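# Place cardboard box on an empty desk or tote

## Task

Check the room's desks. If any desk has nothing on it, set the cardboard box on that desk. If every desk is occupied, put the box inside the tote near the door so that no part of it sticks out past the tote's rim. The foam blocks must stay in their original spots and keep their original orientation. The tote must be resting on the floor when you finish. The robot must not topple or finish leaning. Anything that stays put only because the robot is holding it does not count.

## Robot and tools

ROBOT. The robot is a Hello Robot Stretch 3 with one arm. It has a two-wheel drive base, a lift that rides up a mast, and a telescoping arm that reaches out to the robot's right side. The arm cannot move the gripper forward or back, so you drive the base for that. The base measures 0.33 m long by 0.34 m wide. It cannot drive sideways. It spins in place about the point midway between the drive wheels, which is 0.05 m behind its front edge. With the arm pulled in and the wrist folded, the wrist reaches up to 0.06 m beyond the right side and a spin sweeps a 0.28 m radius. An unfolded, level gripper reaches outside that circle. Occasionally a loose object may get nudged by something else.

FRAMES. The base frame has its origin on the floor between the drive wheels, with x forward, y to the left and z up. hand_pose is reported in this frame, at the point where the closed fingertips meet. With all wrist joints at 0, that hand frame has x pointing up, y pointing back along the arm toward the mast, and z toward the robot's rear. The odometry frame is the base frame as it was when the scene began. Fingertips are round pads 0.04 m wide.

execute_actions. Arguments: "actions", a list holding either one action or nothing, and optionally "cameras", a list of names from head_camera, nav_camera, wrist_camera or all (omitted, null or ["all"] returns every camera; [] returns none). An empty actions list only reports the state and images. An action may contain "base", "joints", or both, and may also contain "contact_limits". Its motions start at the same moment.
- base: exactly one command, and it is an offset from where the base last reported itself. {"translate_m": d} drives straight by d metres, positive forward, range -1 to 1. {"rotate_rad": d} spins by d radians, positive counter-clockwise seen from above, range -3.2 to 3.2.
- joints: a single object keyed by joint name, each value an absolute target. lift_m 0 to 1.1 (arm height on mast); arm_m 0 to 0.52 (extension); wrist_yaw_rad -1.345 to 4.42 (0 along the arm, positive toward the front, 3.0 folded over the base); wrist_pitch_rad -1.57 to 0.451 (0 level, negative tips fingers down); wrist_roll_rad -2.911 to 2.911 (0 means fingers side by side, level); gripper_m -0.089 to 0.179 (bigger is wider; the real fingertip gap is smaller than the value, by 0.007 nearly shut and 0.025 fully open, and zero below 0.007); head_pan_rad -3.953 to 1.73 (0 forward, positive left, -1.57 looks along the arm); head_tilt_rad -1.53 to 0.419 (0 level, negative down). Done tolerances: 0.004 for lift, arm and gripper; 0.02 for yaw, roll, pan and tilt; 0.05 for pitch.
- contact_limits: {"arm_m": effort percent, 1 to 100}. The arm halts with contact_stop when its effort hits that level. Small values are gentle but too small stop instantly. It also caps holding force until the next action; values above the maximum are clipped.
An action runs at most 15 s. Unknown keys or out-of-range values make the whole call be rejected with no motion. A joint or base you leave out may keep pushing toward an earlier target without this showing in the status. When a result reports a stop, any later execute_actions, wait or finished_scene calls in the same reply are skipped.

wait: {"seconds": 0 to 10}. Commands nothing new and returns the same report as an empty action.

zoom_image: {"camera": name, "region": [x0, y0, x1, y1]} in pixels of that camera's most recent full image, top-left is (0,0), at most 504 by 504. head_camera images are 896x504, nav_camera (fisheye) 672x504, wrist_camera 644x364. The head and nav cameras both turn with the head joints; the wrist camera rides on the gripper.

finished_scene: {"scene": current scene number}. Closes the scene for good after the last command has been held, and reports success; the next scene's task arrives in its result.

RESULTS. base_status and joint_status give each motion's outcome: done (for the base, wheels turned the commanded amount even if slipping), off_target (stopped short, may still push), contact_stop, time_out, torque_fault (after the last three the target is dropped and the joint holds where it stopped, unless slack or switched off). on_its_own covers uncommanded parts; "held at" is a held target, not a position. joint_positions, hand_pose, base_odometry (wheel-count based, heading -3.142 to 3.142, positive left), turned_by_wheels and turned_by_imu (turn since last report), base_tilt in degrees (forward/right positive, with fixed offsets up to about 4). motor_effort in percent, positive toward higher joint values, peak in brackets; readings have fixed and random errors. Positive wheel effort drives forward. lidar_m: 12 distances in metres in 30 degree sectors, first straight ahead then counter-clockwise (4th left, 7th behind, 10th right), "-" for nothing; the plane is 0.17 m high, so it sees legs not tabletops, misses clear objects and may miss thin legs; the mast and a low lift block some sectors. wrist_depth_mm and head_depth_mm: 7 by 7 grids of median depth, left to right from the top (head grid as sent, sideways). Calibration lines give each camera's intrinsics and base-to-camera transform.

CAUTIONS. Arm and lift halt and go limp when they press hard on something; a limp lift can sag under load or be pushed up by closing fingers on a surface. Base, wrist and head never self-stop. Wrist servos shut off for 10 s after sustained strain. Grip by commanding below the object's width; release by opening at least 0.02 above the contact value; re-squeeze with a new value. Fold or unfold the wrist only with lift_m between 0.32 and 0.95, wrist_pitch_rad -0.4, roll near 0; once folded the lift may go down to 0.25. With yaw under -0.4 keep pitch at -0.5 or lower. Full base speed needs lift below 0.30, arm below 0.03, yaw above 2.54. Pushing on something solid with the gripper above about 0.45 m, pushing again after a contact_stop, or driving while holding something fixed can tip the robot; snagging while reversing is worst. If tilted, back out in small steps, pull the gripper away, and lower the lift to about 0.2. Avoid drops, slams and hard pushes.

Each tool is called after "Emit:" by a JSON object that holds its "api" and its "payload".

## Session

Emit:
{"api": "execute_actions", "payload": {"actions": [{"joints":{"head_tilt_rad":-0.6}}]}}

Scene clock: 0.90 s.
base_odometry: x=+0.000 y=+0.000 heading=+0.000 (m, m, rad; odometry frame)
turned_by_wheels: +0.000 (rad since the last result)
turned_by_imu: +0.000 (rad since the last result)
base_tilt: forward=-0.4 right=+1.6 (deg)
lidar_m: 1.09 1.80 1.42 0.96 0.90 0.91 1.70 1.57 1.33 0.90 0.84 0.86
head_depth_mm: 933 993 1056 1124 1210 1307 1299 / 1041 1107 1190 1282 1386 1473 1328 / 1171 1257 1363 1495 1639 1570 1327 / 1348 1459 1593 1765 1868 1570 1322 / 1570 1730 1860 2163 1939 1576 1323 / 1883 2104 1775 2300 1914 1561 1317 / 1922 2062 1654 2388 1914 1559 1313
base_status: not commanded
joint_positions: lift_m=+0.356 arm_m=-0.001 wrist_yaw_rad=+2.876 wrist_pitch_rad=-0.619 wrist_roll_rad=-0.005 gripper_m=+0.037 head_pan_rad=-0.009 head_tilt_rad=-0.592
joint_status: all done
motor_effort: left_wheel=+1(1) right_wheel=+0(0) lift_m=+28(28) arm_m=+0(0) wrist_yaw_rad=-1(0) wrist_pitch_rad=+5(5) wrist_roll_rad=+0(1) gripper_m=+0(0) head_pan_rad=+0(0) head_tilt_rad=-2(22) (%)
hand_pose: x=+0.0299 y=+0.0442 z=+0.3259 quat_wxyz=(+0.303, +0.694, +0.125, +0.641) (m; base frame)
wrist_depth_mm: 717 923 - - - - - / 782 - 878 876 877 896 924 / 722 - 713 725 738 736 763 / 612 611 626 625 638 644 647 / 543 556 - 564 559 558 560 / 490 - - 489 481 496 502 / - - - - 446 448 447
pictures: head_camera (sideways: a quarter turn clockwise sets it upright), nav_camera (sideways: a quarter turn counterclockwise sets it upright), wrist_camera
camera_calibration (this result's frames):
head_camera: T_world_to_cam=[[-0.518098, -0.0685088, -0.852573, 1.12976], [-0.0388408, 0.997643, -0.0565628, 0.0817499], [0.854439, 0.00380958, -0.519538, 0.623062], [0, 0, 0, 1]] pos_world=[0.0561313, -0.00653255, 1.29153]
nav_camera: T_world_to_cam=[[0.536933, 0.0277387, 0.843169, -1.06308], [0.0124919, -0.999611, 0.0249305, 0.0246387], [0.843532, -0.00285323, -0.537071, 0.650645], [0, 0, 0, 1]] pos_world=[0.0216551, 0.055974, 1.24518]
wrist_camera: T_world_to_cam=[[0.976259, -0.215517, 0.0216925, -0.0192317], [-0.149021, -0.740949, -0.654819, 0.271568], [0.157198, 0.63604, -0.755475, 0.381668], [0, 0, 0, 1]] pos_world=[-0.000753081, -0.0456831, 0.466585]
Images, in order (width x height): head_camera 896x504, nav_camera 672x504, wrist_camera 644x364.

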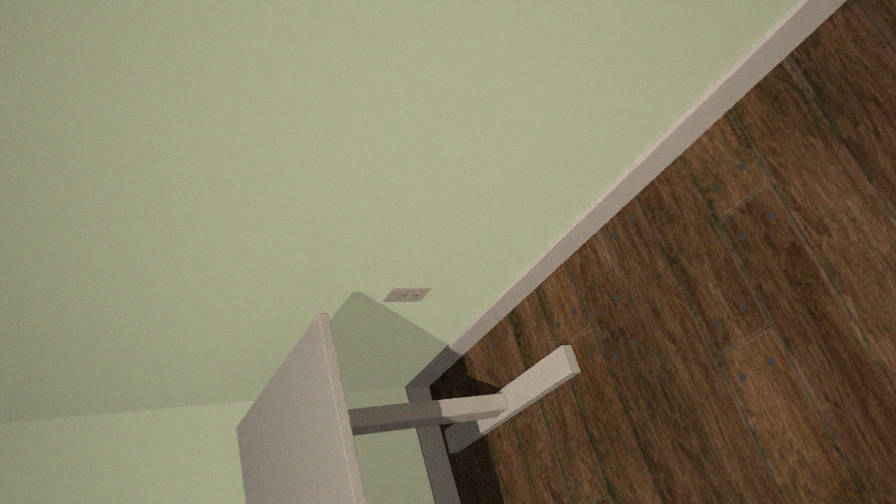

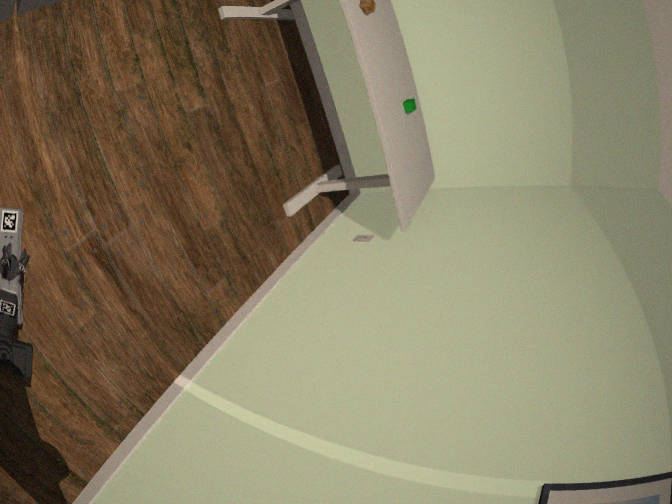

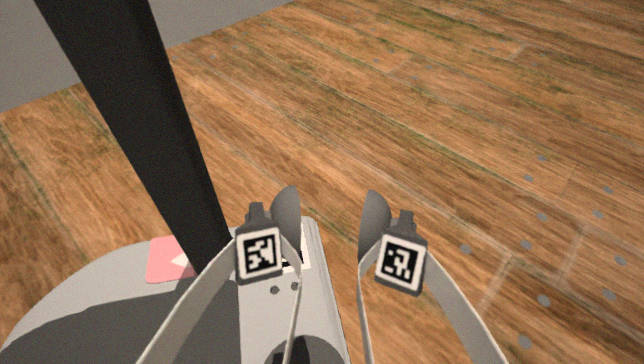

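Emit:
{"api": "execute_actions", "payload": {"actions": [{"base":{"rotate_rad":0.98},"joints":{"lift_m":0.28,"wrist_pitch_rad":-0.4}}], "cameras": []}}

Emit:
{"api": "execute_actions", "payload": {"actions": [{"base":{"translate_m":1}}], "cameras": []}}

Emit:
{"api": "execute_actions", "payload": {"actions": [{"base":{"rotate_rad":1.2},"joints":{"lift_m":0.85,"head_pan_rad":-1.45}}]}}

Scene clock: 11.00 s.
base_odometry: x=+0.000 y=+0.000 heading=+0.980 (m, m, rad; odometry frame)
turned_by_wheels: +0.980 (rad since the last result)
turned_by_imu: +0.989 (rad since the last result)
base_tilt: forward=-0.4 right=+1.7 (deg)
lidar_m: 1.55 0.99 0.90 0.90 1.75 1.57 1.46 0.93 0.84 0.85 1.04 1.80
head_depth_mm: 1868 2009 1602 2363 1962 1580 1333 / 1930 2077 1690 2428 1947 1586 1320 / 1987 2154 1807 2489 1941 1576 1315 / 1974 2131 1925 2329 1949 1573 1321 / 1630 1761 1852 2117 1935 1574 1318 / 1387 1484 1597 1722 1802 1569 1310 / 1201 1276 1363 1446 1552 1550 1312
base_status: done
joint_positions: lift_m=+0.281 arm_m=-0.001 wrist_yaw_rad=+2.876 wrist_pitch_rad=-0.419 wrist_roll_rad=-0.005 gripper_m=+0.037 head_pan_rad=-0.009 head_tilt_rad=-0.593
joint_status: all done
motor_effort: left_wheel=-1(5) right_wheel=+2(11) lift_m=+15(27) arm_m=+0(0) wrist_yaw_rad=+0(0) wrist_pitch_rad=+8(9) wrist_roll_rad=+1(1) gripper_m=-1(0) head_pan_rad=+0(0) head_tilt_rad=-1(3) (%)
hand_pose: x=+0.0376 y=+0.0727 z=+0.2929 quat_wxyz=(+0.238, +0.703, +0.055, +0.668) (m; base frame)
wrist_depth_mm: - 959 939 891 870 846 813 / - - 999 977 949 896 870 / 826 - 854 867 901 908 917 / 649 - 681 690 697 711 722 / 551 550 576 565 590 575 592 / 479 - - 483 476 490 500 / - - - 425 422 428 436
pictures: none
No camera images: the call's "cameras" was empty. Leave "cameras" out to get every camera's image.

Scene clock: 16.10 s.
base_odometry: x=+0.557 y=+0.830 heading=+0.980 (m, m, rad; odometry frame)
turned_by_wheels: +0.000 (rad since the last result)
turned_by_imu: +0.005 (rad since the last result)
base_tilt: forward=-0.4 right=+1.7 (deg)
lidar_m: 0.85 0.60 0.54 0.55 0.67 1.33 2.06 1.31 1.20 1.20 1.20 1.25
head_depth_mm: 1027 1112 1214 1114 855 695 1244 / 1070 1159 1268 1108 853 694 1265 / 1114 1210 1328 1109 852 691 1322 / 1132 1233 1359 1101 848 728 1293 / 963 1040 1139 1177 846 748 1319 / 822 882 942 1018 843 1159 1262 / 716 757 808 865 894 986 1077
base_status: done
joint_positions: lift_m=+0.281 arm_m=-0.001 wrist_yaw_rad=+2.876 wrist_pitch_rad=-0.419 wrist_roll_rad=-0.005 gripper_m=+0.037 head_pan_rad=-0.009 head_tilt_rad=-0.593
joint_status: not commanded
motor_effort: left_wheel=-1(4) right_wheel=+2(11) lift_m=+15(15) arm_m=+0(0) wrist_yaw_rad=+0(0) wrist_pitch_rad=+8(9) wrist_roll_rad=+1(0) gripper_m=+0(0) head_pan_rad=+0(1) head_tilt_rad=-2(2) (%)
hand_pose: x=+0.0376 y=+0.0728 z=+0.2930 quat_wxyz=(+0.238, +0.703, +0.055, +0.668) (m; base frame)
wrist_depth_mm: - 583 575 553 533 511 496 / 705 656 634 612 581 557 541 / 756 - 704 680 649 620 587 / 663 - 684 689 679 667 661 / 549 538 583 579 589 579 587 / 478 - - 485 472 501 504 / - - - 422 429 433 434
pictures: none
No camera images: the call's "cameras" was empty. Leave "cameras" out to get every camera's image.

Scene clock: 22.10 s.
base_odometry: x=+0.557 y=+0.830 heading=+2.180 (m, m, rad; odometry frame)
turned_by_wheels: +1.200 (rad since the last result)
turned_by_imu: +1.213 (rad since the last result)
base_tilt: forward=-0.4 right=+1.7 (deg)
lidar_m: 0.55 0.56 0.76 2.50 1.71 1.25 1.19 1.20 1.30 1.25 0.78 0.57
head_depth_mm: 1029 1118 1223 1119 856 694 1268 / 1043 1134 1251 1114 854 695 1299 / 1062 1155 1271 1109 798 693 1346 / 1078 1179 1300 1102 823 690 1353 / 1099 1201 1324 1097 845 706 1309 / 1116 1221 1342 1098 845 726 1312 / 1070 1119 1164 1169 842 744 1279
base_status: done
joint_positions: lift_m=+0.849 arm_m=-0.001 wrist_yaw_rad=+2.876 wrist_pitch_rad=-0.419 wrist_roll_rad=-0.005 gripper_m=+0.037 head_pan_rad=-1.443 head_tilt_rad=-0.593
joint_status: all done
motor_effort: left_wheel=-1(6) right_wheel=+3(10) lift_m=+40(43) arm_m=+0(0) wrist_yaw_rad=+0(0) wrist_pitch_rad=+8(8) wrist_roll_rad=+1(1) gripper_m=-1(2) head_pan_rad=-3(32) head_tilt_rad=-3(1) (%)
hand_pose: x=+0.0377 y=+0.0728 z=+0.8620 quat_wxyz=(+0.237, +0.703, +0.055, +0.668) (m; base frame)
wrist_depth_mm: - - - - - 688 505 / - - - - - 708 522 / - - - - - 720 526 / - - - - - 740 542 / - - - - - 754 552 / - - - - - 770 551 / 1000 - - - - 756 563
pictures: head_camera (sideways: a quarter turn clockwise sets it upright), nav_camera (sideways: a quarter turn counterclockwise sets it upright), wrist_camera
camera_calibration (this result's frames):
head_camera: T_world_to_cam=[[-0.138553, 0.505132, -0.851848, 1.1265], [0.983058, 0.174369, -0.0564963, 0.0754296], [0.119998, -0.845244, -0.520733, 0.629098], [0, 0, 0, 1]] pos_world=[0.00643728, -0.0504404, 1.29146]
nav_camera: T_world_to_cam=[[0.100725, -0.529328, 0.842417, -1.05944], [-0.9886, -0.148489, 0.0249009, 0.030784], [0.111909, -0.835322, -0.538251, 0.656643], [0, 0, 0, 1]] pos_world=[0.0636604, -0.00771167, 1.24516]
wrist_camera: T_world_to_cam=[[0.974904, -0.220468, 0.0309103, -0.0397975], [-0.110684, -0.600478, -0.791944, 0.751476], [0.193159, 0.768648, -0.609811, 0.630681], [0, 0, 0, 1]] pos_world=[0.000153676, -0.0423017, 0.980953]
Images, in order (width x height): head_camera 896x504, nav_camera 672x504, wrist_camera 644x364.

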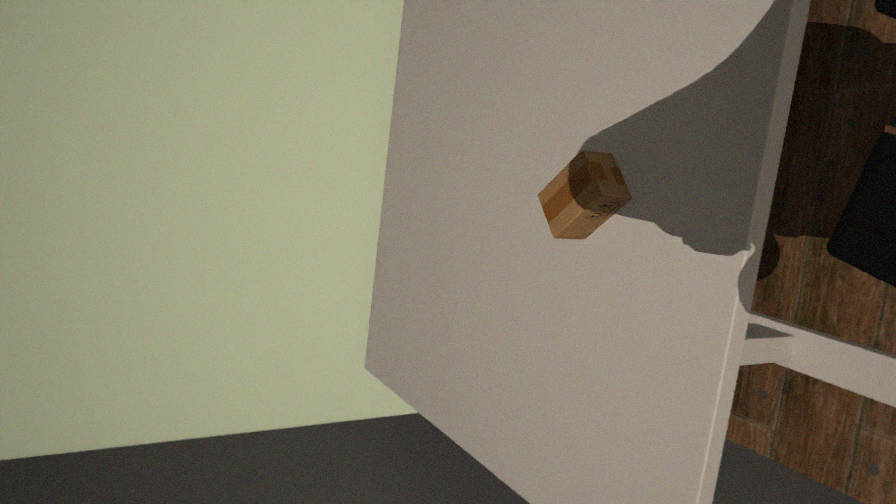

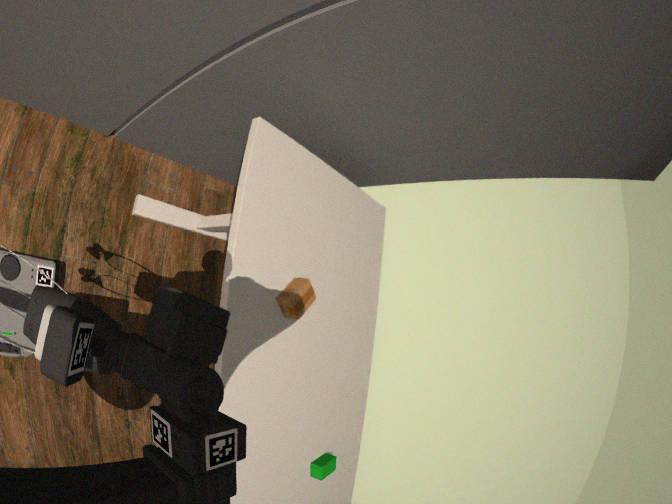

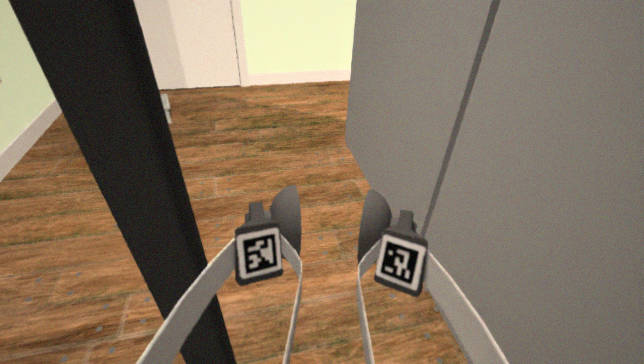

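Emit:
{"api": "execute_actions", "payload": {"actions": [{"joints":{"lift_m":0.95,"wrist_yaw_rad":0.75,"gripper_m":0.13}}], "cameras": []}}

Emit:
{"api": "execute_actions", "payload": {"actions": [{"joints":{"lift_m":0.97,"wrist_pitch_rad":-1.2,"arm_m":0.45}}]}}

Scene clock: 27.93 s.
base_odometry: x=+0.557 y=+0.830 heading=+2.180 (m, m, rad; odometry frame)
turned_by_wheels: +0.000 (rad since the last result)
turned_by_imu: +0.001 (rad since the last result)
base_tilt: forward=-0.4 right=+1.6 (deg)
lidar_m: 0.55 0.56 0.76 2.49 1.72 1.24 1.19 1.20 1.30 1.25 0.78 0.57
head_depth_mm: 1023 1118 1230 1116 857 734 - / 1045 1137 1249 1112 852 713 - / 1061 1158 1274 1107 801 693 - / 1075 1175 1296 1105 877 - - / 1097 1201 1317 1097 845 - - / 1114 1220 1344 1095 845 726 1291 / 1075 1118 1166 1172 840 722 1276
base_status: not commanded
joint_positions: lift_m=+0.949 arm_m=-0.001 wrist_yaw_rad=+0.752 wrist_pitch_rad=-0.418 wrist_roll_rad=-0.005 gripper_m=+0.130 head_pan_rad=-1.443 head_tilt_rad=-0.593
joint_status: all done
motor_effort: left_wheel=-1(1) right_wheel=+2(2) lift_m=+40(43) arm_m=+0(0) wrist_yaw_rad=-3(3) wrist_pitch_rad=+8(8) wrist_roll_rad=+0(0) gripper_m=-1(81) head_pan_rad=-2(2) head_tilt_rad=-2(2) (%)
hand_pose: x=+0.1319 y=-0.3075 z=+0.9621 quat_wxyz=(+0.699, +0.390, -0.587, +0.118) (m; base frame)
wrist_depth_mm: 383 435 522 665 894 890 770 / 388 466 566 724 987 982 797 / 414 514 624 789 786 800 815 / 441 546 667 606 610 623 636 / 475 543 786 525 508 460 519 / 499 663 843 - 433 415 428 / 524 699 - - - 375 385
pictures: none
No camera images: the call's "cameras" was empty. Leave "cameras" out to get every camera's image.

Scene clock: 32.43 s.
base_odometry: x=+0.557 y=+0.830 heading=+2.180 (m, m, rad; odometry frame)
turned_by_wheels: +0.000 (rad since the last result)
turned_by_imu: +0.001 (rad since the last result)
base_tilt: forward=-0.4 right=+1.7 (deg)
lidar_m: 0.54 0.56 0.76 2.50 1.72 1.25 1.19 1.19 1.30 1.25 0.78 0.57
head_depth_mm: 1024 1086 1259 1097 855 695 1267 / 1045 1132 1222 1025 853 695 1296 / 1058 1159 1257 1126 782 690 1323 / 1074 1173 1294 1104 822 690 1322 / 1091 1196 1322 1094 845 706 1315 / 1115 1216 1343 1095 842 724 1312 / 1073 1119 1166 1171 839 742 1283
base_status: not commanded
joint_positions: lift_m=+0.969 arm_m=+0.450 wrist_yaw_rad=+0.750 wrist_pitch_rad=-1.201 wrist_roll_rad=-0.005 gripper_m=+0.130 head_pan_rad=-1.443 head_tilt_rad=-0.593
joint_status: all done
motor_effort: left_wheel=-1(1) right_wheel=+2(3) lift_m=+41(41) arm_m=+4(3) wrist_yaw_rad=-1(2) wrist_pitch_rad=+1(7) wrist_roll_rad=+0(1) gripper_m=-1(0) head_pan_rad=-3(2) head_tilt_rad=-2(1) (%)
hand_pose: x=+0.0262 y=-0.6461 z=+0.8605 quat_wxyz=(+0.690, +0.586, -0.394, -0.157) (m; base frame)
wrist_depth_mm: 338 341 340 336 334 335 334 / 334 332 331 329 328 329 329 / 326 325 325 324 321 322 319 / 319 317 319 266 315 315 314 / 545 314 311 262 309 309 307 / - 303 305 302 303 304 299 / - 300 298 297 296 295 296
pictures: head_camera (sideways: a quarter turn clockwise sets it upright), nav_camera (sideways: a quarter turn counterclockwise sets it upright), wrist_camera
camera_calibration (this result's frames):
head_camera: T_world_to_cam=[[-0.138413, 0.50517, -0.851848, 1.1265], [0.983106, 0.174098, -0.0564963, 0.0754293], [0.119765, -0.845277, -0.520733, 0.629099], [0, 0, 0, 1]] pos_world=[0.00642337, -0.0504405, 1.29146]
nav_camera: T_world_to_cam=[[0.100579, -0.529356, 0.842417, -1.05944], [-0.988641, -0.148217, 0.0249009, 0.0307843], [0.111679, -0.835353, -0.538251, 0.656645], [0, 0, 0, 1]] pos_world=[0.0636583, -0.00772755, 1.24516]
wrist_camera: T_world_to_cam=[[-0.695226, -0.718743, -0.00832771, -0.431501], [-0.711652, 0.689903, -0.132607, 0.599473], [0.101056, -0.0862652, -0.991134, 0.962799], [0, 0, 0, 1]] pos_world=[0.0293297, -0.640661, 1.03016]
Images, in order (width x height): head_camera 896x504, nav_camera 672x504, wrist_camera 644x364.

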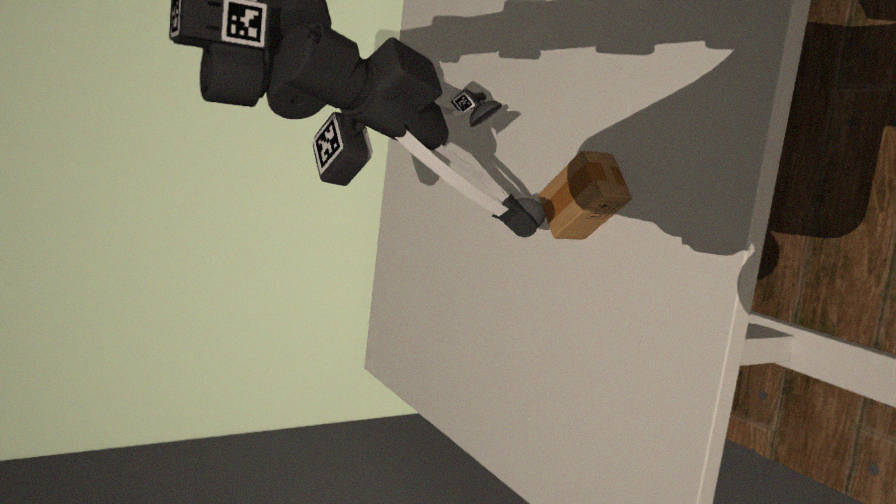

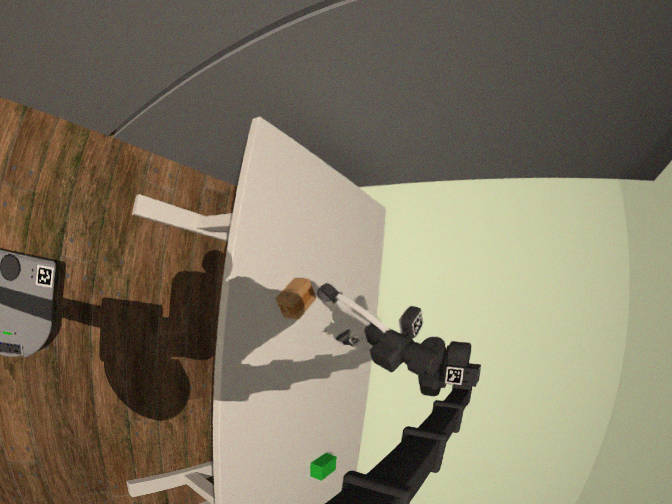

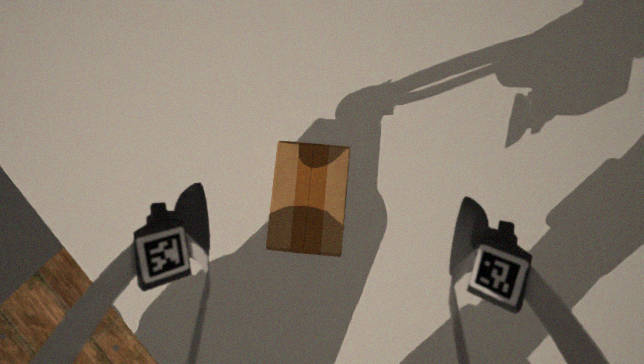

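Box sits about 0.028 further forward.

Emit:
{"api": "execute_actions", "payload": {"actions": [{"base":{"translate_m":0.028},"joints":{"lift_m":0.856}}], "cameras": ["wrist_camera"]}}

Emit:
{"api": "execute_actions", "payload": {"actions": [{"joints":{"gripper_m":0.01}}], "cameras": []}}

Emit:
{"api": "execute_actions", "payload": {"actions": [{"joints":{"lift_m":0.91,"arm_m":0}}], "cameras": ["wrist_camera"]}}

Scene clock: 38.07 s.
base_odometry: x=+0.541 y=+0.853 heading=+2.180 (m, m, rad; odometry frame)
turned_by_wheels: +0.000 (rad since the last result)
turned_by_imu: +0.001 (rad since the last result)
base_tilt: forward=-0.4 right=+1.7 (deg)
lidar_m: 0.52 0.53 0.72 2.50 1.76 1.27 1.22 1.22 1.30 1.24 0.74 0.54
head_depth_mm: 1027 1118 1196 1029 858 695 1266 / 1043 1137 1238 - 800 692 1295 / 1063 1159 1271 1106 778 689 1325 / 1078 1176 1293 1101 848 690 1320 / 1096 1198 1316 1092 845 708 1288 / 1114 1212 1330 1097 846 726 1314 / 1014 1059 1106 1128 841 743 1263
base_status: done
joint_positions: lift_m=+0.857 arm_m=+0.450 wrist_yaw_rad=+0.750 wrist_pitch_rad=-1.201 wrist_roll_rad=-0.005 gripper_m=+0.130 head_pan_rad=-1.443 head_tilt_rad=-0.593
joint_status: all done
motor_effort: left_wheel=-1(2) right_wheel=+2(9) lift_m=+15(36) arm_m=+4(3) wrist_yaw_rad=+0(0) wrist_pitch_rad=+1(1) wrist_roll_rad=+0(0) gripper_m=-1(0) head_pan_rad=-2(2) head_tilt_rad=-2(3) (%)
hand_pose: x=+0.0262 y=-0.6461 z=+0.7476 quat_wxyz=(+0.690, +0.586, -0.394, -0.157) (m; base frame)
wrist_depth_mm: 216 216 214 214 214 212 211 / 212 212 211 209 209 209 207 / 206 206 205 153 205 203 204 / 202 201 202 149 198 200 199 / 197 198 197 146 194 196 194 / 193 192 193 143 190 192 190 / - 190 188 188 188 187 187
pictures: wrist_camera
camera_calibration (this result's frames):
wrist_camera: T_world_to_cam=[[-0.695227, -0.718742, -0.00834056, -0.432428], [-0.711675, 0.689927, -0.132361, 0.584271], [0.100888, -0.086085, -0.991167, 0.851036], [0, 0, 0, 1]] pos_world=[0.0293165, -0.640647, 0.917247]
Images, in order (width x height): wrist_camera 644x364.

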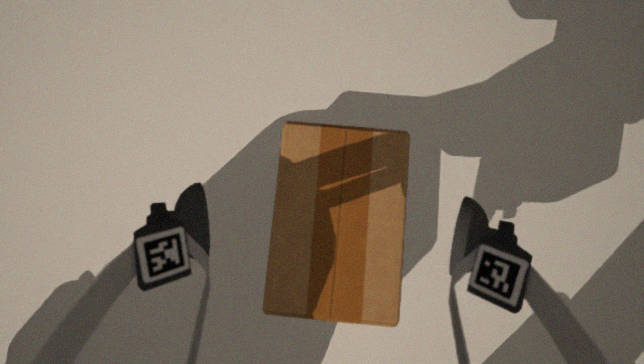

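Scene clock: 39.77 s.
base_odometry: x=+0.541 y=+0.853 heading=+2.180 (m, m, rad; odometry frame)
turned_by_wheels: +0.000 (rad since the last result)
turned_by_imu: +0.000 (rad since the last result)
base_tilt: forward=-0.4 right=+1.7 (deg)
lidar_m: 0.52 0.53 0.72 2.50 1.76 1.27 1.22 1.22 1.30 1.25 0.74 0.54
head_depth_mm: 1027 1117 1193 1028 854 696 1267 / 1044 1137 1237 - 824 694 1298 / 1060 1156 1276 1104 774 692 1318 / 1077 1172 1301 1105 849 690 1320 / 1096 1197 1316 1099 846 707 1286 / 1116 1215 1333 1098 843 724 1314 / 1012 1056 1108 1129 839 744 1260
base_status: not commanded
joint_positions: lift_m=+0.857 arm_m=+0.450 wrist_yaw_rad=+0.750 wrist_pitch_rad=-1.203 wrist_roll_rad=-0.005 gripper_m=+0.011 head_pan_rad=-1.443 head_tilt_rad=-0.593
joint_status: all done
motor_effort: left_wheel=+0(1) right_wheel=+2(2) lift_m=+15(15) arm_m=+4(4) wrist_yaw_rad=+0(0) wrist_pitch_rad=+1(1) wrist_roll_rad=+0(1) gripper_m=-18(90) head_pan_rad=-3(2) head_tilt_rad=-2(2) (%)
hand_pose: x=+0.0259 y=-0.6458 z=+0.7475 quat_wxyz=(+0.690, +0.586, -0.394, -0.158) (m; base frame)
wrist_depth_mm: 215 214 215 213 213 212 212 / 210 210 210 209 208 207 207 / 206 206 205 149 203 203 202 / 201 202 201 145 198 198 198 / 197 197 196 142 143 195 195 / 193 194 191 139 190 192 190 / 189 190 189 188 187 186 186
pictures: none
No camera images: the call's "cameras" was empty. Leave "cameras" out to get every camera's image.

Scene clock: 44.27 s.
base_odometry: x=+0.541 y=+0.853 heading=+2.180 (m, m, rad; odometry frame)
turned_by_wheels: +0.000 (rad since the last result)
turned_by_imu: +0.001 (rad since the last result)
base_tilt: forward=-0.4 right=+1.6 (deg)
lidar_m: 0.52 0.53 0.72 2.50 1.76 1.27 1.22 1.22 1.30 1.25 0.74 0.54
head_depth_mm: 1025 1112 1225 1113 856 693 627 / 1042 1133 1247 1111 855 694 640 / 1062 1158 1267 1107 850 691 1347 / 1080 1176 1296 1103 851 690 1385 / 1097 1197 1320 1100 846 708 1307 / 1112 1212 1332 1098 845 723 1318 / 1013 1060 1099 1133 840 743 1258
base_status: not commanded
joint_positions: lift_m=+0.909 arm_m=+0.000 wrist_yaw_rad=+0.750 wrist_pitch_rad=-1.205 wrist_roll_rad=-0.005 gripper_m=+0.011 head_pan_rad=-1.443 head_tilt_rad=-0.593
joint_status: all done
motor_effort: left_wheel=-1(0) right_wheel=+2(2) lift_m=+41(45) arm_m=-3(5) wrist_yaw_rad=+0(1) wrist_pitch_rad=+2(2) wrist_roll_rad=+1(1) gripper_m=-17(17) head_pan_rad=-2(3) head_tilt_rad=-2(1) (%)
hand_pose: x=+0.0256 y=-0.1960 z=+0.8002 quat_wxyz=(+0.690, +0.587, -0.393, -0.158) (m; base frame)
wrist_depth_mm: 490 605 789 - - - 271 / 561 693 997 - - - 280 / 628 831 - 149 - - - / 745 - 999 145 989 995 979 / 910 983 990 142 142 950 966 / 983 968 955 139 955 959 970 / 962 960 948 137 960 934 936
pictures: wrist_camera
camera_calibration (this result's frames):
wrist_camera: T_world_to_cam=[[-0.695247, -0.71872, -0.0085204, -0.108764], [-0.711983, 0.690259, -0.12893, 0.277632], [0.0985459, -0.0835719, -0.991617, 0.942904], [0, 0, 0, 1]] pos_world=[0.0291318, -0.191008, 0.969868]
Images, in order (width x height): wrist_camera 644x364.

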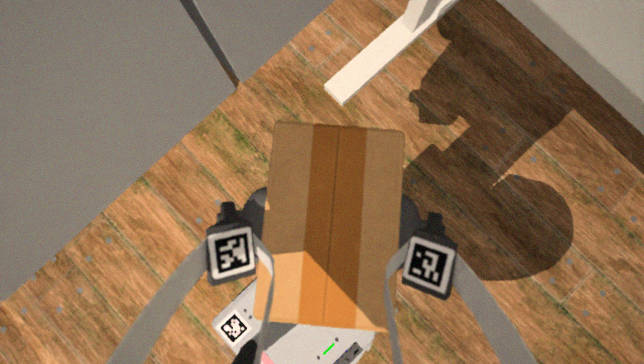

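Emit:
{"api": "execute_actions", "payload": {"actions": [{"base":{"rotate_rad":1.55},"joints":{"lift_m":0.29,"wrist_yaw_rad":2.62,"wrist_pitch_rad":-0.6,"head_pan_rad":0.3}}], "cameras": []}}

Emit:
{"api": "execute_actions", "payload": {"actions": [{"base":{"translate_m":1}}], "cameras": ["nav_camera"]}}

Emit:
{"api": "execute_actions", "payload": {"actions": [{"base":{"translate_m":1},"joints":{"head_pan_rad":-0.5}}], "cameras": []}}

Emit:
{"api": "execute_actions", "payload": {"actions": [{"base":{"rotate_rad":-1.55}}], "cameras": ["nav_camera"]}}

Emit:
{"api": "execute_actions", "payload": {"actions": [{"base":{"translate_m":1},"joints":{"head_pan_rad":-0.75,"head_tilt_rad":-0.4}}]}}

Scene clock: 56.20 s.
base_odometry: x=+0.541 y=+0.853 heading=-2.554 (m, m, rad; odometry frame)
turned_by_wheels: +1.550 (rad since the last result)
turned_by_imu: +1.568 (rad since the last result)
base_tilt: forward=-0.4 right=+1.7 (deg)
lidar_m: 2.50 1.80 1.28 1.22 1.22 1.31 1.25 0.76 0.54 0.52 0.53 0.71
head_depth_mm: 2121 2308 2513 2545 1953 1586 1330 / 2188 2380 2601 2545 1942 1579 1326 / 2248 2467 2672 2527 1937 1571 1318 / 2324 2544 2814 2412 1939 1576 1326 / 2403 2633 2918 2475 1938 1565 1314 / 2235 2376 2578 2478 1932 1569 1313 / 1908 2004 2119 2214 1922 1561 1312
base_status: done
joint_positions: lift_m=+0.291 arm_m=+0.000 wrist_yaw_rad=+2.618 wrist_pitch_rad=-0.624 wrist_roll_rad=-0.005 gripper_m=+0.011 head_pan_rad=+0.293 head_tilt_rad=-0.593
joint_status: all done
motor_effort: left_wheel=-1(4) right_wheel=+3(7) lift_m=+15(38) arm_m=-3(4) wrist_yaw_rad=+2(2) wrist_pitch_rad=+10(11) wrist_roll_rad=+1(1) gripper_m=-18(17) head_pan_rad=+2(28) head_tilt_rad=-1(2) (%)
hand_pose: x=+0.0757 y=+0.0226 z=+0.2600 quat_wxyz=(+0.384, +0.704, +0.037, +0.596) (m; base frame)
wrist_depth_mm: 883 913 900 917 934 951 981 / 719 730 744 752 758 774 761 / 622 624 616 149 620 626 643 / - 527 542 146 510 548 556 / - - - 142 142 479 482 / - - - 139 411 424 428 / - - - 364 382 383 384
pictures: none
No camera images: the call's "cameras" was empty. Leave "cameras" out to get every camera's image.

Scene clock: 61.30 s.
base_odometry: x=-0.291 y=+0.299 heading=-2.554 (m, m, rad; odometry frame)
turned_by_wheels: +0.000 (rad since the last result)
turned_by_imu: +0.005 (rad since the last result)
base_tilt: forward=-0.4 right=+1.6 (deg)
lidar_m: 1.50 1.56 1.32 1.26 1.29 1.73 1.81 0.71 0.50 0.48 0.50 0.66
head_depth_mm: 1244 1355 1488 1638 1808 1576 1330 / 1283 1400 1534 1676 1821 1573 1324 / 1314 1434 1583 1754 1876 1574 1323 / 1363 1490 1647 1835 1931 1574 1319 / 1406 1536 1709 1903 1941 1554 1320 / 1448 1593 1772 2005 1911 1527 1311 / 1513 1678 1868 2119 1916 1555 1309
base_status: done
joint_positions: lift_m=+0.291 arm_m=+0.000 wrist_yaw_rad=+2.618 wrist_pitch_rad=-0.624 wrist_roll_rad=-0.005 gripper_m=+0.011 head_pan_rad=+0.293 head_tilt_rad=-0.594
joint_status: not commanded
motor_effort: left_wheel=-1(4) right_wheel=+2(12) lift_m=+15(15) arm_m=-3(3) wrist_yaw_rad=+3(1) wrist_pitch_rad=+10(10) wrist_roll_rad=+0(1) gripper_m=-18(18) head_pan_rad=+2(2) head_tilt_rad=-1(2) (%)
hand_pose: x=+0.0757 y=+0.0226 z=+0.2600 quat_wxyz=(+0.384, +0.704, +0.037, +0.596) (m; base frame)
wrist_depth_mm: 874 910 908 915 930 937 965 / 723 731 738 741 757 759 772 / 632 610 615 149 639 637 643 / - 531 538 145 515 551 545 / - - - 142 143 478 475 / - - - 139 408 424 429 / - - - 366 378 382 388
pictures: nav_camera (sideways: a quarter turn counterclockwise sets it upright)
camera_calibration (this result's frames):
nav_camera: T_world_to_cam=[[0.505671, 0.186395, 0.84235, -1.06182], [0.308978, -0.950743, 0.0248982, 0.0228722], [0.8055, 0.247677, -0.538355, 0.652548], [0, 0, 0, 1]] pos_world=[0.00423833, 0.058043, 1.24516]
Images, in order (width x height): nav_camera 672x504.

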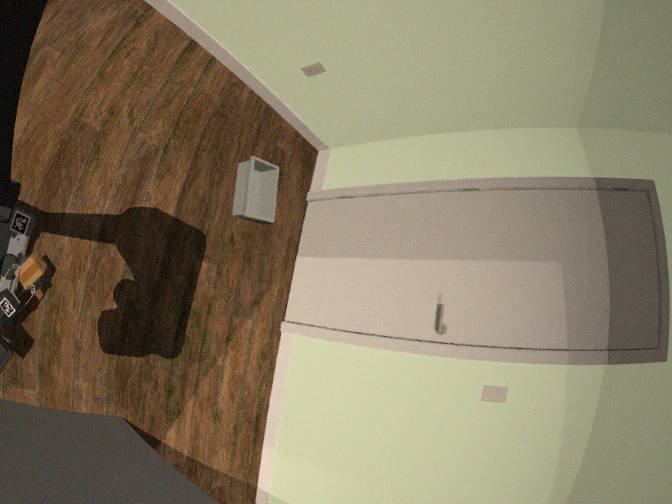

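Scene clock: 66.40 s.
base_odometry: x=-1.123 y=-0.256 heading=-2.554 (m, m, rad; odometry frame)
turned_by_wheels: +0.000 (rad since the last result)
turned_by_imu: +0.005 (rad since the last result)
base_tilt: forward=-0.4 right=+1.6 (deg)
lidar_m: 0.50 0.53 0.70 1.29 1.33 1.78 1.99 0.66 0.63 2.32 0.77 0.55
head_depth_mm: 545 606 680 778 903 1088 1269 / 518 573 639 723 835 983 1189 / 493 544 602 676 772 898 1075 / 471 516 570 638 719 828 976 / 451 493 541 600 673 770 894 / 433 470 515 567 633 715 824 / 412 447 491 538 596 669 763
base_status: done
joint_positions: lift_m=+0.291 arm_m=+0.000 wrist_yaw_rad=+2.618 wrist_pitch_rad=-0.624 wrist_roll_rad=-0.005 gripper_m=+0.011 head_pan_rad=-0.493 head_tilt_rad=-0.594
joint_status: all done
motor_effort: left_wheel=-1(3) right_wheel=+2(11) lift_m=+15(16) arm_m=-3(3) wrist_yaw_rad=+2(1) wrist_pitch_rad=+10(11) wrist_roll_rad=+1(0) gripper_m=-17(18) head_pan_rad=-2(30) head_tilt_rad=-2(2) (%)
hand_pose: x=+0.0757 y=+0.0227 z=+0.2600 quat_wxyz=(+0.384, +0.704, +0.037, +0.596) (m; base frame)
wrist_depth_mm: 876 775 910 906 672 495 390 / 725 634 698 759 692 530 402 / 636 615 617 149 639 566 442 / - 523 546 146 510 531 463 / - - - 142 143 476 469 / - - - 139 401 429 429 / - - - 368 381 385 386
pictures: none
No camera images: the call's "cameras" was empty. Leave "cameras" out to get every camera's image.

Scene clock: 68.60 s.
base_odometry: x=-1.123 y=-0.256 heading=+2.179 (m, m, rad; odometry frame)
turned_by_wheels: -1.550 (rad since the last result)
turned_by_imu: -1.558 (rad since the last result)
base_tilt: forward=-0.4 right=+1.7 (deg)
lidar_m: 2.04 0.75 0.55 0.50 0.53 0.72 1.29 1.33 1.83 1.75 0.64 0.63
head_depth_mm: 549 579 611 659 736 869 1080 / 629 666 708 756 811 881 1007 / 732 782 844 911 994 1093 1212 / 3353 3069 3214 2309 1760 1446 1314 / 3273 3172 3659 2505 1934 1560 1322 / 3183 3359 3496 2492 1922 1563 1318 / 3049 3219 3376 2495 1924 1557 1313
base_status: done
joint_positions: lift_m=+0.291 arm_m=+0.000 wrist_yaw_rad=+2.618 wrist_pitch_rad=-0.624 wrist_roll_rad=-0.005 gripper_m=+0.011 head_pan_rad=-0.493 head_tilt_rad=-0.594
joint_status: not commanded
motor_effort: left_wheel=+2(8) right_wheel=-2(8) lift_m=+15(15) arm_m=-3(3) wrist_yaw_rad=+3(2) wrist_pitch_rad=+11(11) wrist_roll_rad=+0(0) gripper_m=-18(18) head_pan_rad=-3(3) head_tilt_rad=-2(3) (%)
hand_pose: x=+0.0757 y=+0.0226 z=+0.2600 quat_wxyz=(+0.384, +0.704, +0.037, +0.596) (m; base frame)
wrist_depth_mm: 444 510 581 666 773 874 957 / 489 561 631 718 757 774 765 / 553 591 620 148 632 633 645 / - 535 543 145 513 547 555 / - - - 142 142 481 482 / - - - 140 406 429 429 / - - - 369 380 382 386
pictures: nav_camera (sideways: a quarter turn counterclockwise sets it upright)
camera_calibration (this result's frames):
nav_camera: T_world_to_cam=[[0.489299, -0.226127, 0.842291, -1.06164], [-0.454378, -0.890461, 0.0248959, 0.0275317], [0.744397, -0.3949, -0.538449, 0.653042], [0, 0, 0, 1]] pos_world=[0.0458484, 0.042336, 1.24516]
Images, in order (width x height): nav_camera 672x504.

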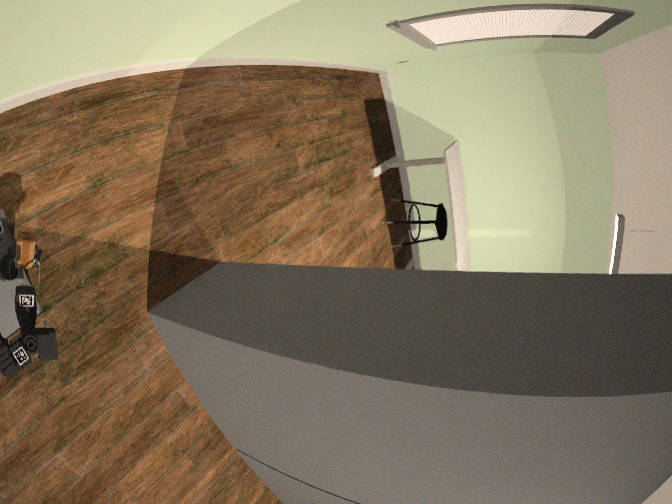

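Scene clock: 73.70 s.
base_odometry: x=-1.695 y=+0.565 heading=+2.180 (m, m, rad; odometry frame)
turned_by_wheels: +0.000 (rad since the last result)
turned_by_imu: +0.005 (rad since the last result)
base_tilt: forward=-0.4 right=+1.7 (deg)
lidar_m: 2.00 0.74 0.54 0.52 0.54 0.75 1.98 0.62 0.46 0.45 3.16 2.03
head_depth_mm: 3459 3642 3808 3843 2560 1927 1530 / 3343 3597 3947 3838 2552 1907 1531 / 3088 3315 3520 3674 2554 1887 1524 / 2847 3053 3094 3307 2524 1886 1522 / 2658 2796 2878 3153 2496 1885 1515 / 2470 2580 2713 2219 2483 1878 1505 / 2321 2456 2547 2718 2470 1863 1503
base_status: done
joint_positions: lift_m=+0.291 arm_m=+0.000 wrist_yaw_rad=+2.618 wrist_pitch_rad=-0.624 wrist_roll_rad=-0.005 gripper_m=+0.011 head_pan_rad=-0.743 head_tilt_rad=-0.408
joint_status: all done
motor_effort: left_wheel=+2(8) right_wheel=-2(6) lift_m=+16(16) arm_m=-3(3) wrist_yaw_rad=+2(2) wrist_pitch_rad=+11(11) wrist_roll_rad=+0(0) gripper_m=-18(18) head_pan_rad=-3(16) head_tilt_rad=+4(11) (%)
hand_pose: x=+0.0757 y=+0.0226 z=+0.2600 quat_wxyz=(+0.384, +0.704, +0.037, +0.596) (m; base frame)
wrist_depth_mm: 461 512 572 646 756 866 950 / 507 560 627 713 748 757 796 / 559 596 615 148 633 632 638 / - 534 541 145 512 548 548 / - - - 142 142 477 482 / - - - 139 405 428 430 / - - - 366 379 384 386
pictures: head_camera (sideways: a quarter turn clockwise sets it upright), nav_camera (sideways: a quarter turn counterclockwise sets it upright), wrist_camera
camera_calibration (this result's frames):
head_camera: T_world_to_cam=[[-0.309099, 0.184748, -0.932912, 1.23329], [0.647795, 0.759096, -0.0643054, 0.0876559], [0.69629, -0.624213, -0.354315, 0.409031], [0, 0, 0, 1]] pos_world=[0.0396223, -0.0390654, 1.30111]
nav_camera: T_world_to_cam=[[0.296796, -0.228579, 0.92718, -1.1712], [-0.66408, -0.747122, 0.0283866, 0.02426], [0.686229, -0.624147, -0.373538, 0.438812], [0, 0, 0, 1]] pos_world=[0.062593, 0.0242959, 1.24914]
wrist_camera: T_world_to_cam=[[0.889202, -0.457011, 0.0214691, -0.0550123], [-0.334383, -0.681201, -0.651271, 0.230957], [0.312263, 0.571932, -0.758542, 0.328917], [0, 0, 0, 1]] pos_world=[0.0234366, -0.0559316, 0.401094]
Images, in order (width x height): head_camera 896x504, nav_camera 672x504, wrist_camera 644x364.

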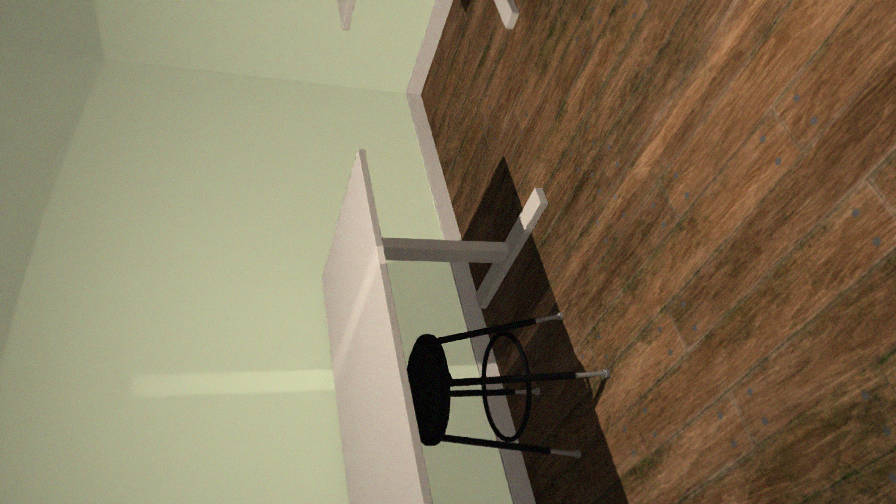

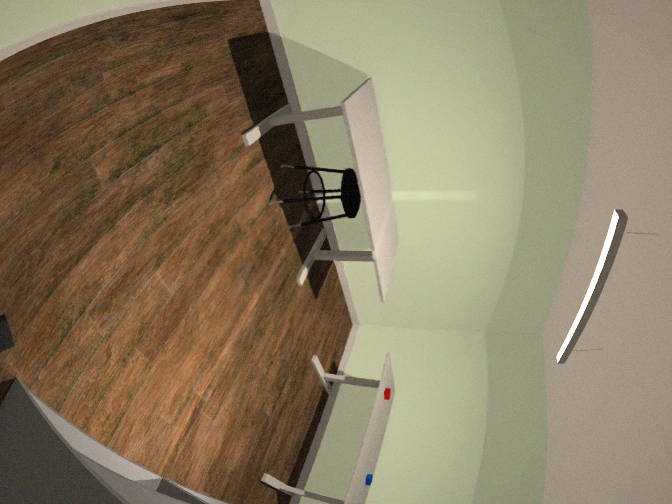

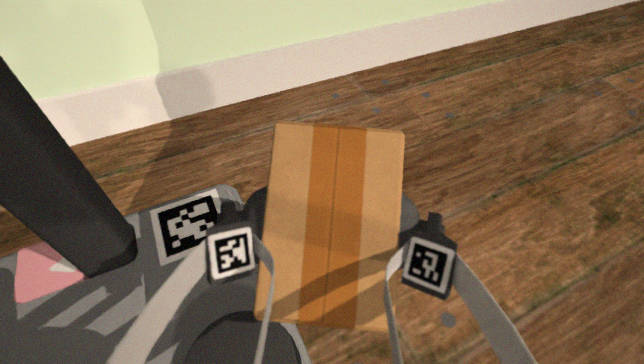

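Empty desk again; drive straight alongside its end.

Emit:
{"api": "execute_actions", "payload": {"actions": [{"base":{"translate_m":1}}], "cameras": []}}

Emit:
{"api": "execute_actions", "payload": {"actions": [{"base":{"translate_m":0.85},"joints":{"lift_m":0.93,"head_pan_rad":-1.4,"head_tilt_rad":-0.7}}], "cameras": []}}

Emit:
{"api": "execute_actions", "payload": {"actions": [{"joints":{"lift_m":0.99,"wrist_yaw_rad":0,"wrist_pitch_rad":-1.2}}]}}

Scene clock: 82.23 s.
base_odometry: x=-2.267 y=+1.385 heading=+2.180 (m, m, rad; odometry frame)
turned_by_wheels: +0.000 (rad since the last result)
turned_by_imu: +0.006 (rad since the last result)
base_tilt: forward=-0.4 right=+1.7 (deg)
lidar_m: 1.49 0.73 0.53 0.52 0.54 0.74 2.10 1.19 1.72 2.85 1.25 1.13
head_depth_mm: 2109 2319 2526 1690 2224 1922 1536 / 1943 2099 2288 1675 1460 1821 1528 / 1785 1908 2068 1660 1239 1833 1521 / 1660 1761 1900 1642 1164 1830 1520 / 1541 1641 1745 1636 1107 1822 1511 / 1443 1524 1622 1621 1099 1345 1427 / 1356 1431 1514 1541 1146 1750 1498
base_status: done
joint_positions: lift_m=+0.291 arm_m=+0.000 wrist_yaw_rad=+2.618 wrist_pitch_rad=-0.624 wrist_roll_rad=-0.005 gripper_m=+0.011 head_pan_rad=-0.743 head_tilt_rad=-0.408
joint_status: not commanded
motor_effort: left_wheel=+1(7) right_wheel=-2(6) lift_m=+16(15) arm_m=-3(3) wrist_yaw_rad=+2(2) wrist_pitch_rad=+10(11) wrist_roll_rad=+1(1) gripper_m=-17(17) head_pan_rad=-3(3) head_tilt_rad=+2(2) (%)
hand_pose: x=+0.0757 y=+0.0227 z=+0.2600 quat_wxyz=(+0.384, +0.704, +0.037, +0.596) (m; base frame)
wrist_depth_mm: 457 505 572 647 735 881 953 / 502 555 626 693 753 767 774 / 553 590 613 148 631 632 644 / - 535 546 145 517 546 551 / - - - 142 142 478 482 / - - - 139 409 430 430 / - - - 364 383 385 386
pictures: none
No camera images: the call's "cameras" was empty. Leave "cameras" out to get every camera's image.

Scene clock: 91.37 s.
base_odometry: x=-2.753 y=+2.082 heading=+2.180 (m, m, rad; odometry frame)
turned_by_wheels: +0.000 (rad since the last result)
turned_by_imu: +0.006 (rad since the last result)
base_tilt: forward=-0.4 right=+1.6 (deg)
lidar_m: 0.63 0.66 0.53 0.51 0.53 0.73 2.01 2.37 3.02 0.89 0.50 0.66
head_depth_mm: 2812 2991 1263 952 769 - - / 2902 3073 1259 952 766 - - / 2943 3104 1250 948 787 - 1202 / 2245 1839 1251 947 763 669 1225 / 1657 1683 1246 944 763 652 1024 / 1303 1396 1239 943 757 665 1212 / 1079 1141 1162 939 759 682 1214
base_status: done
joint_positions: lift_m=+0.929 arm_m=+0.000 wrist_yaw_rad=+2.618 wrist_pitch_rad=-0.624 wrist_roll_rad=-0.005 gripper_m=+0.011 head_pan_rad=-1.393 head_tilt_rad=-0.691
joint_status: all done
motor_effort: left_wheel=+1(7) right_wheel=-1(6) lift_m=+42(45) arm_m=-3(3) wrist_yaw_rad=+2(2) wrist_pitch_rad=+11(10) wrist_roll_rad=+0(0) gripper_m=-17(18) head_pan_rad=-3(25) head_tilt_rad=-3(16) (%)
hand_pose: x=+0.0756 y=+0.0227 z=+0.8989 quat_wxyz=(+0.384, +0.704, +0.037, +0.596) (m; base frame)
wrist_depth_mm: 454 500 561 633 729 645 503 / 492 553 626 720 836 684 527 / 543 617 703 149 905 726 550 / - 710 806 145 973 768 584 / 703 833 859 142 142 819 605 / 810 - - 139 - 845 644 / 924 957 - 988 - 881 686
pictures: none
No camera images: the call's "cameras" was empty. Leave "cameras" out to get every camera's image.

Scene clock: 93.70 s.
base_odometry: x=-2.753 y=+2.082 heading=+2.180 (m, m, rad; odometry frame)
turned_by_wheels: +0.000 (rad since the last result)
turned_by_imu: +0.001 (rad since the last result)
base_tilt: forward=-0.4 right=+1.7 (deg)
lidar_m: 0.63 0.66 0.52 0.51 0.53 0.73 2.01 2.37 3.00 0.89 0.50 0.66
head_depth_mm: 2802 2978 1265 957 - - - / 2871 3078 1256 952 786 - - / 2902 3098 1254 947 764 638 589 / 2249 1846 1250 947 762 637 1253 / 1652 1674 1241 945 760 651 1029 / 1302 1393 1240 940 758 666 1213 / 1078 1135 1165 942 758 682 1212
base_status: not commanded
joint_positions: lift_m=+0.989 arm_m=+0.000 wrist_yaw_rad=+0.002 wrist_pitch_rad=-1.203 wrist_roll_rad=-0.005 gripper_m=+0.011 head_pan_rad=-1.393 head_tilt_rad=-0.691
joint_status: all done
motor_effort: left_wheel=+1(1) right_wheel=-1(1) lift_m=+41(43) arm_m=-3(3) wrist_yaw_rad=-1(3) wrist_pitch_rad=+2(10) wrist_roll_rad=+0(1) gripper_m=-19(18) head_pan_rad=-2(3) head_tilt_rad=-2(3) (%)
hand_pose: x=-0.0215 y=-0.2148 z=+0.8803 quat_wxyz=(+0.585, +0.402, -0.581, -0.399) (m; base frame)
wrist_depth_mm: 365 361 360 363 358 - - / 358 356 354 357 353 - - / 768 - - 149 - - - / 785 - - 145 - - - / 793 - - 142 142 - - / 795 - - 139 - - - / 808 - - 138 - - -
pictures: head_camera (sideways: a quarter turn clockwise sets it upright), nav_camera (sideways: a quarter turn counterclockwise sets it upright), wrist_camera
camera_calibration (this result's frames):
head_camera: T_world_to_cam=[[-0.177831, 0.576819, -0.797281, 1.05559], [0.972197, 0.228412, -0.0515929, 0.0691053], [0.152349, -0.784288, -0.6014, 0.733848], [0, 0, 0, 1]] pos_world=[0.0087316, -0.0491203, 1.2865]
nav_camera: T_world_to_cam=[[0.141079, -0.601879, 0.786027, -0.986168], [-0.979546, -0.199936, 0.0227165, 0.0335756], [0.143482, -0.773154, -0.617775, 0.759909], [0, 0, 0, 1]] pos_world=[0.0629827, 0.000685166, 1.24384]
wrist_camera: T_world_to_cam=[[-0.998494, -0.0542115, -0.00844577, -0.0181423], [-0.0526499, 0.990055, -0.130455, 0.347291], [0.0154339, -0.129813, -0.991418, 1.01353], [0, 0, 0, 1]] pos_world=[-0.0154729, -0.21325, 1.04999]
Images, in order (width x height): head_camera 896x504, nav_camera 672x504, wrist_camera 644x364.

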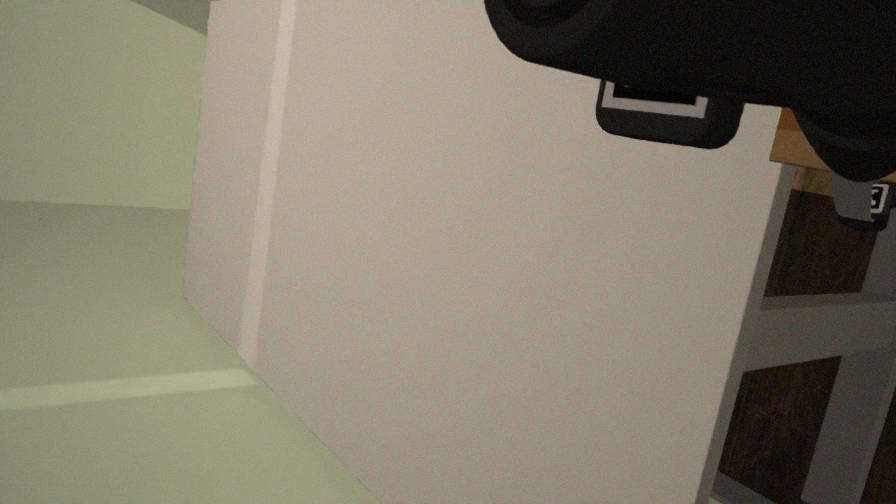

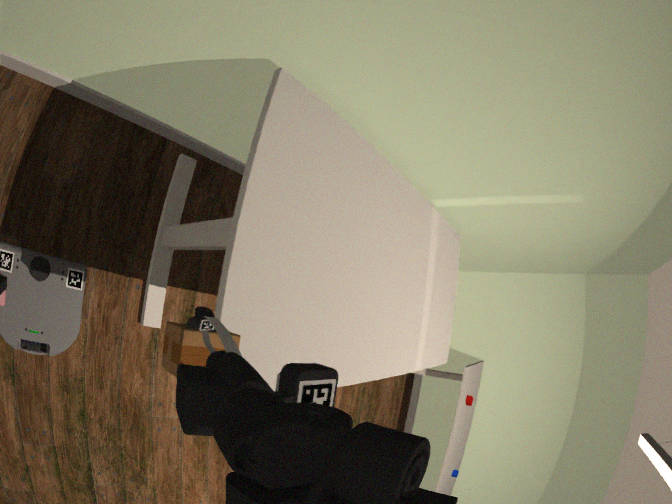

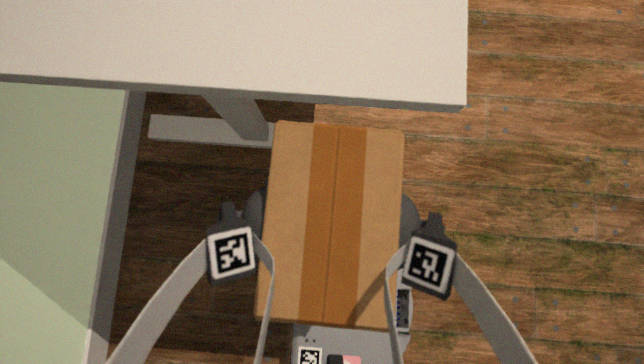

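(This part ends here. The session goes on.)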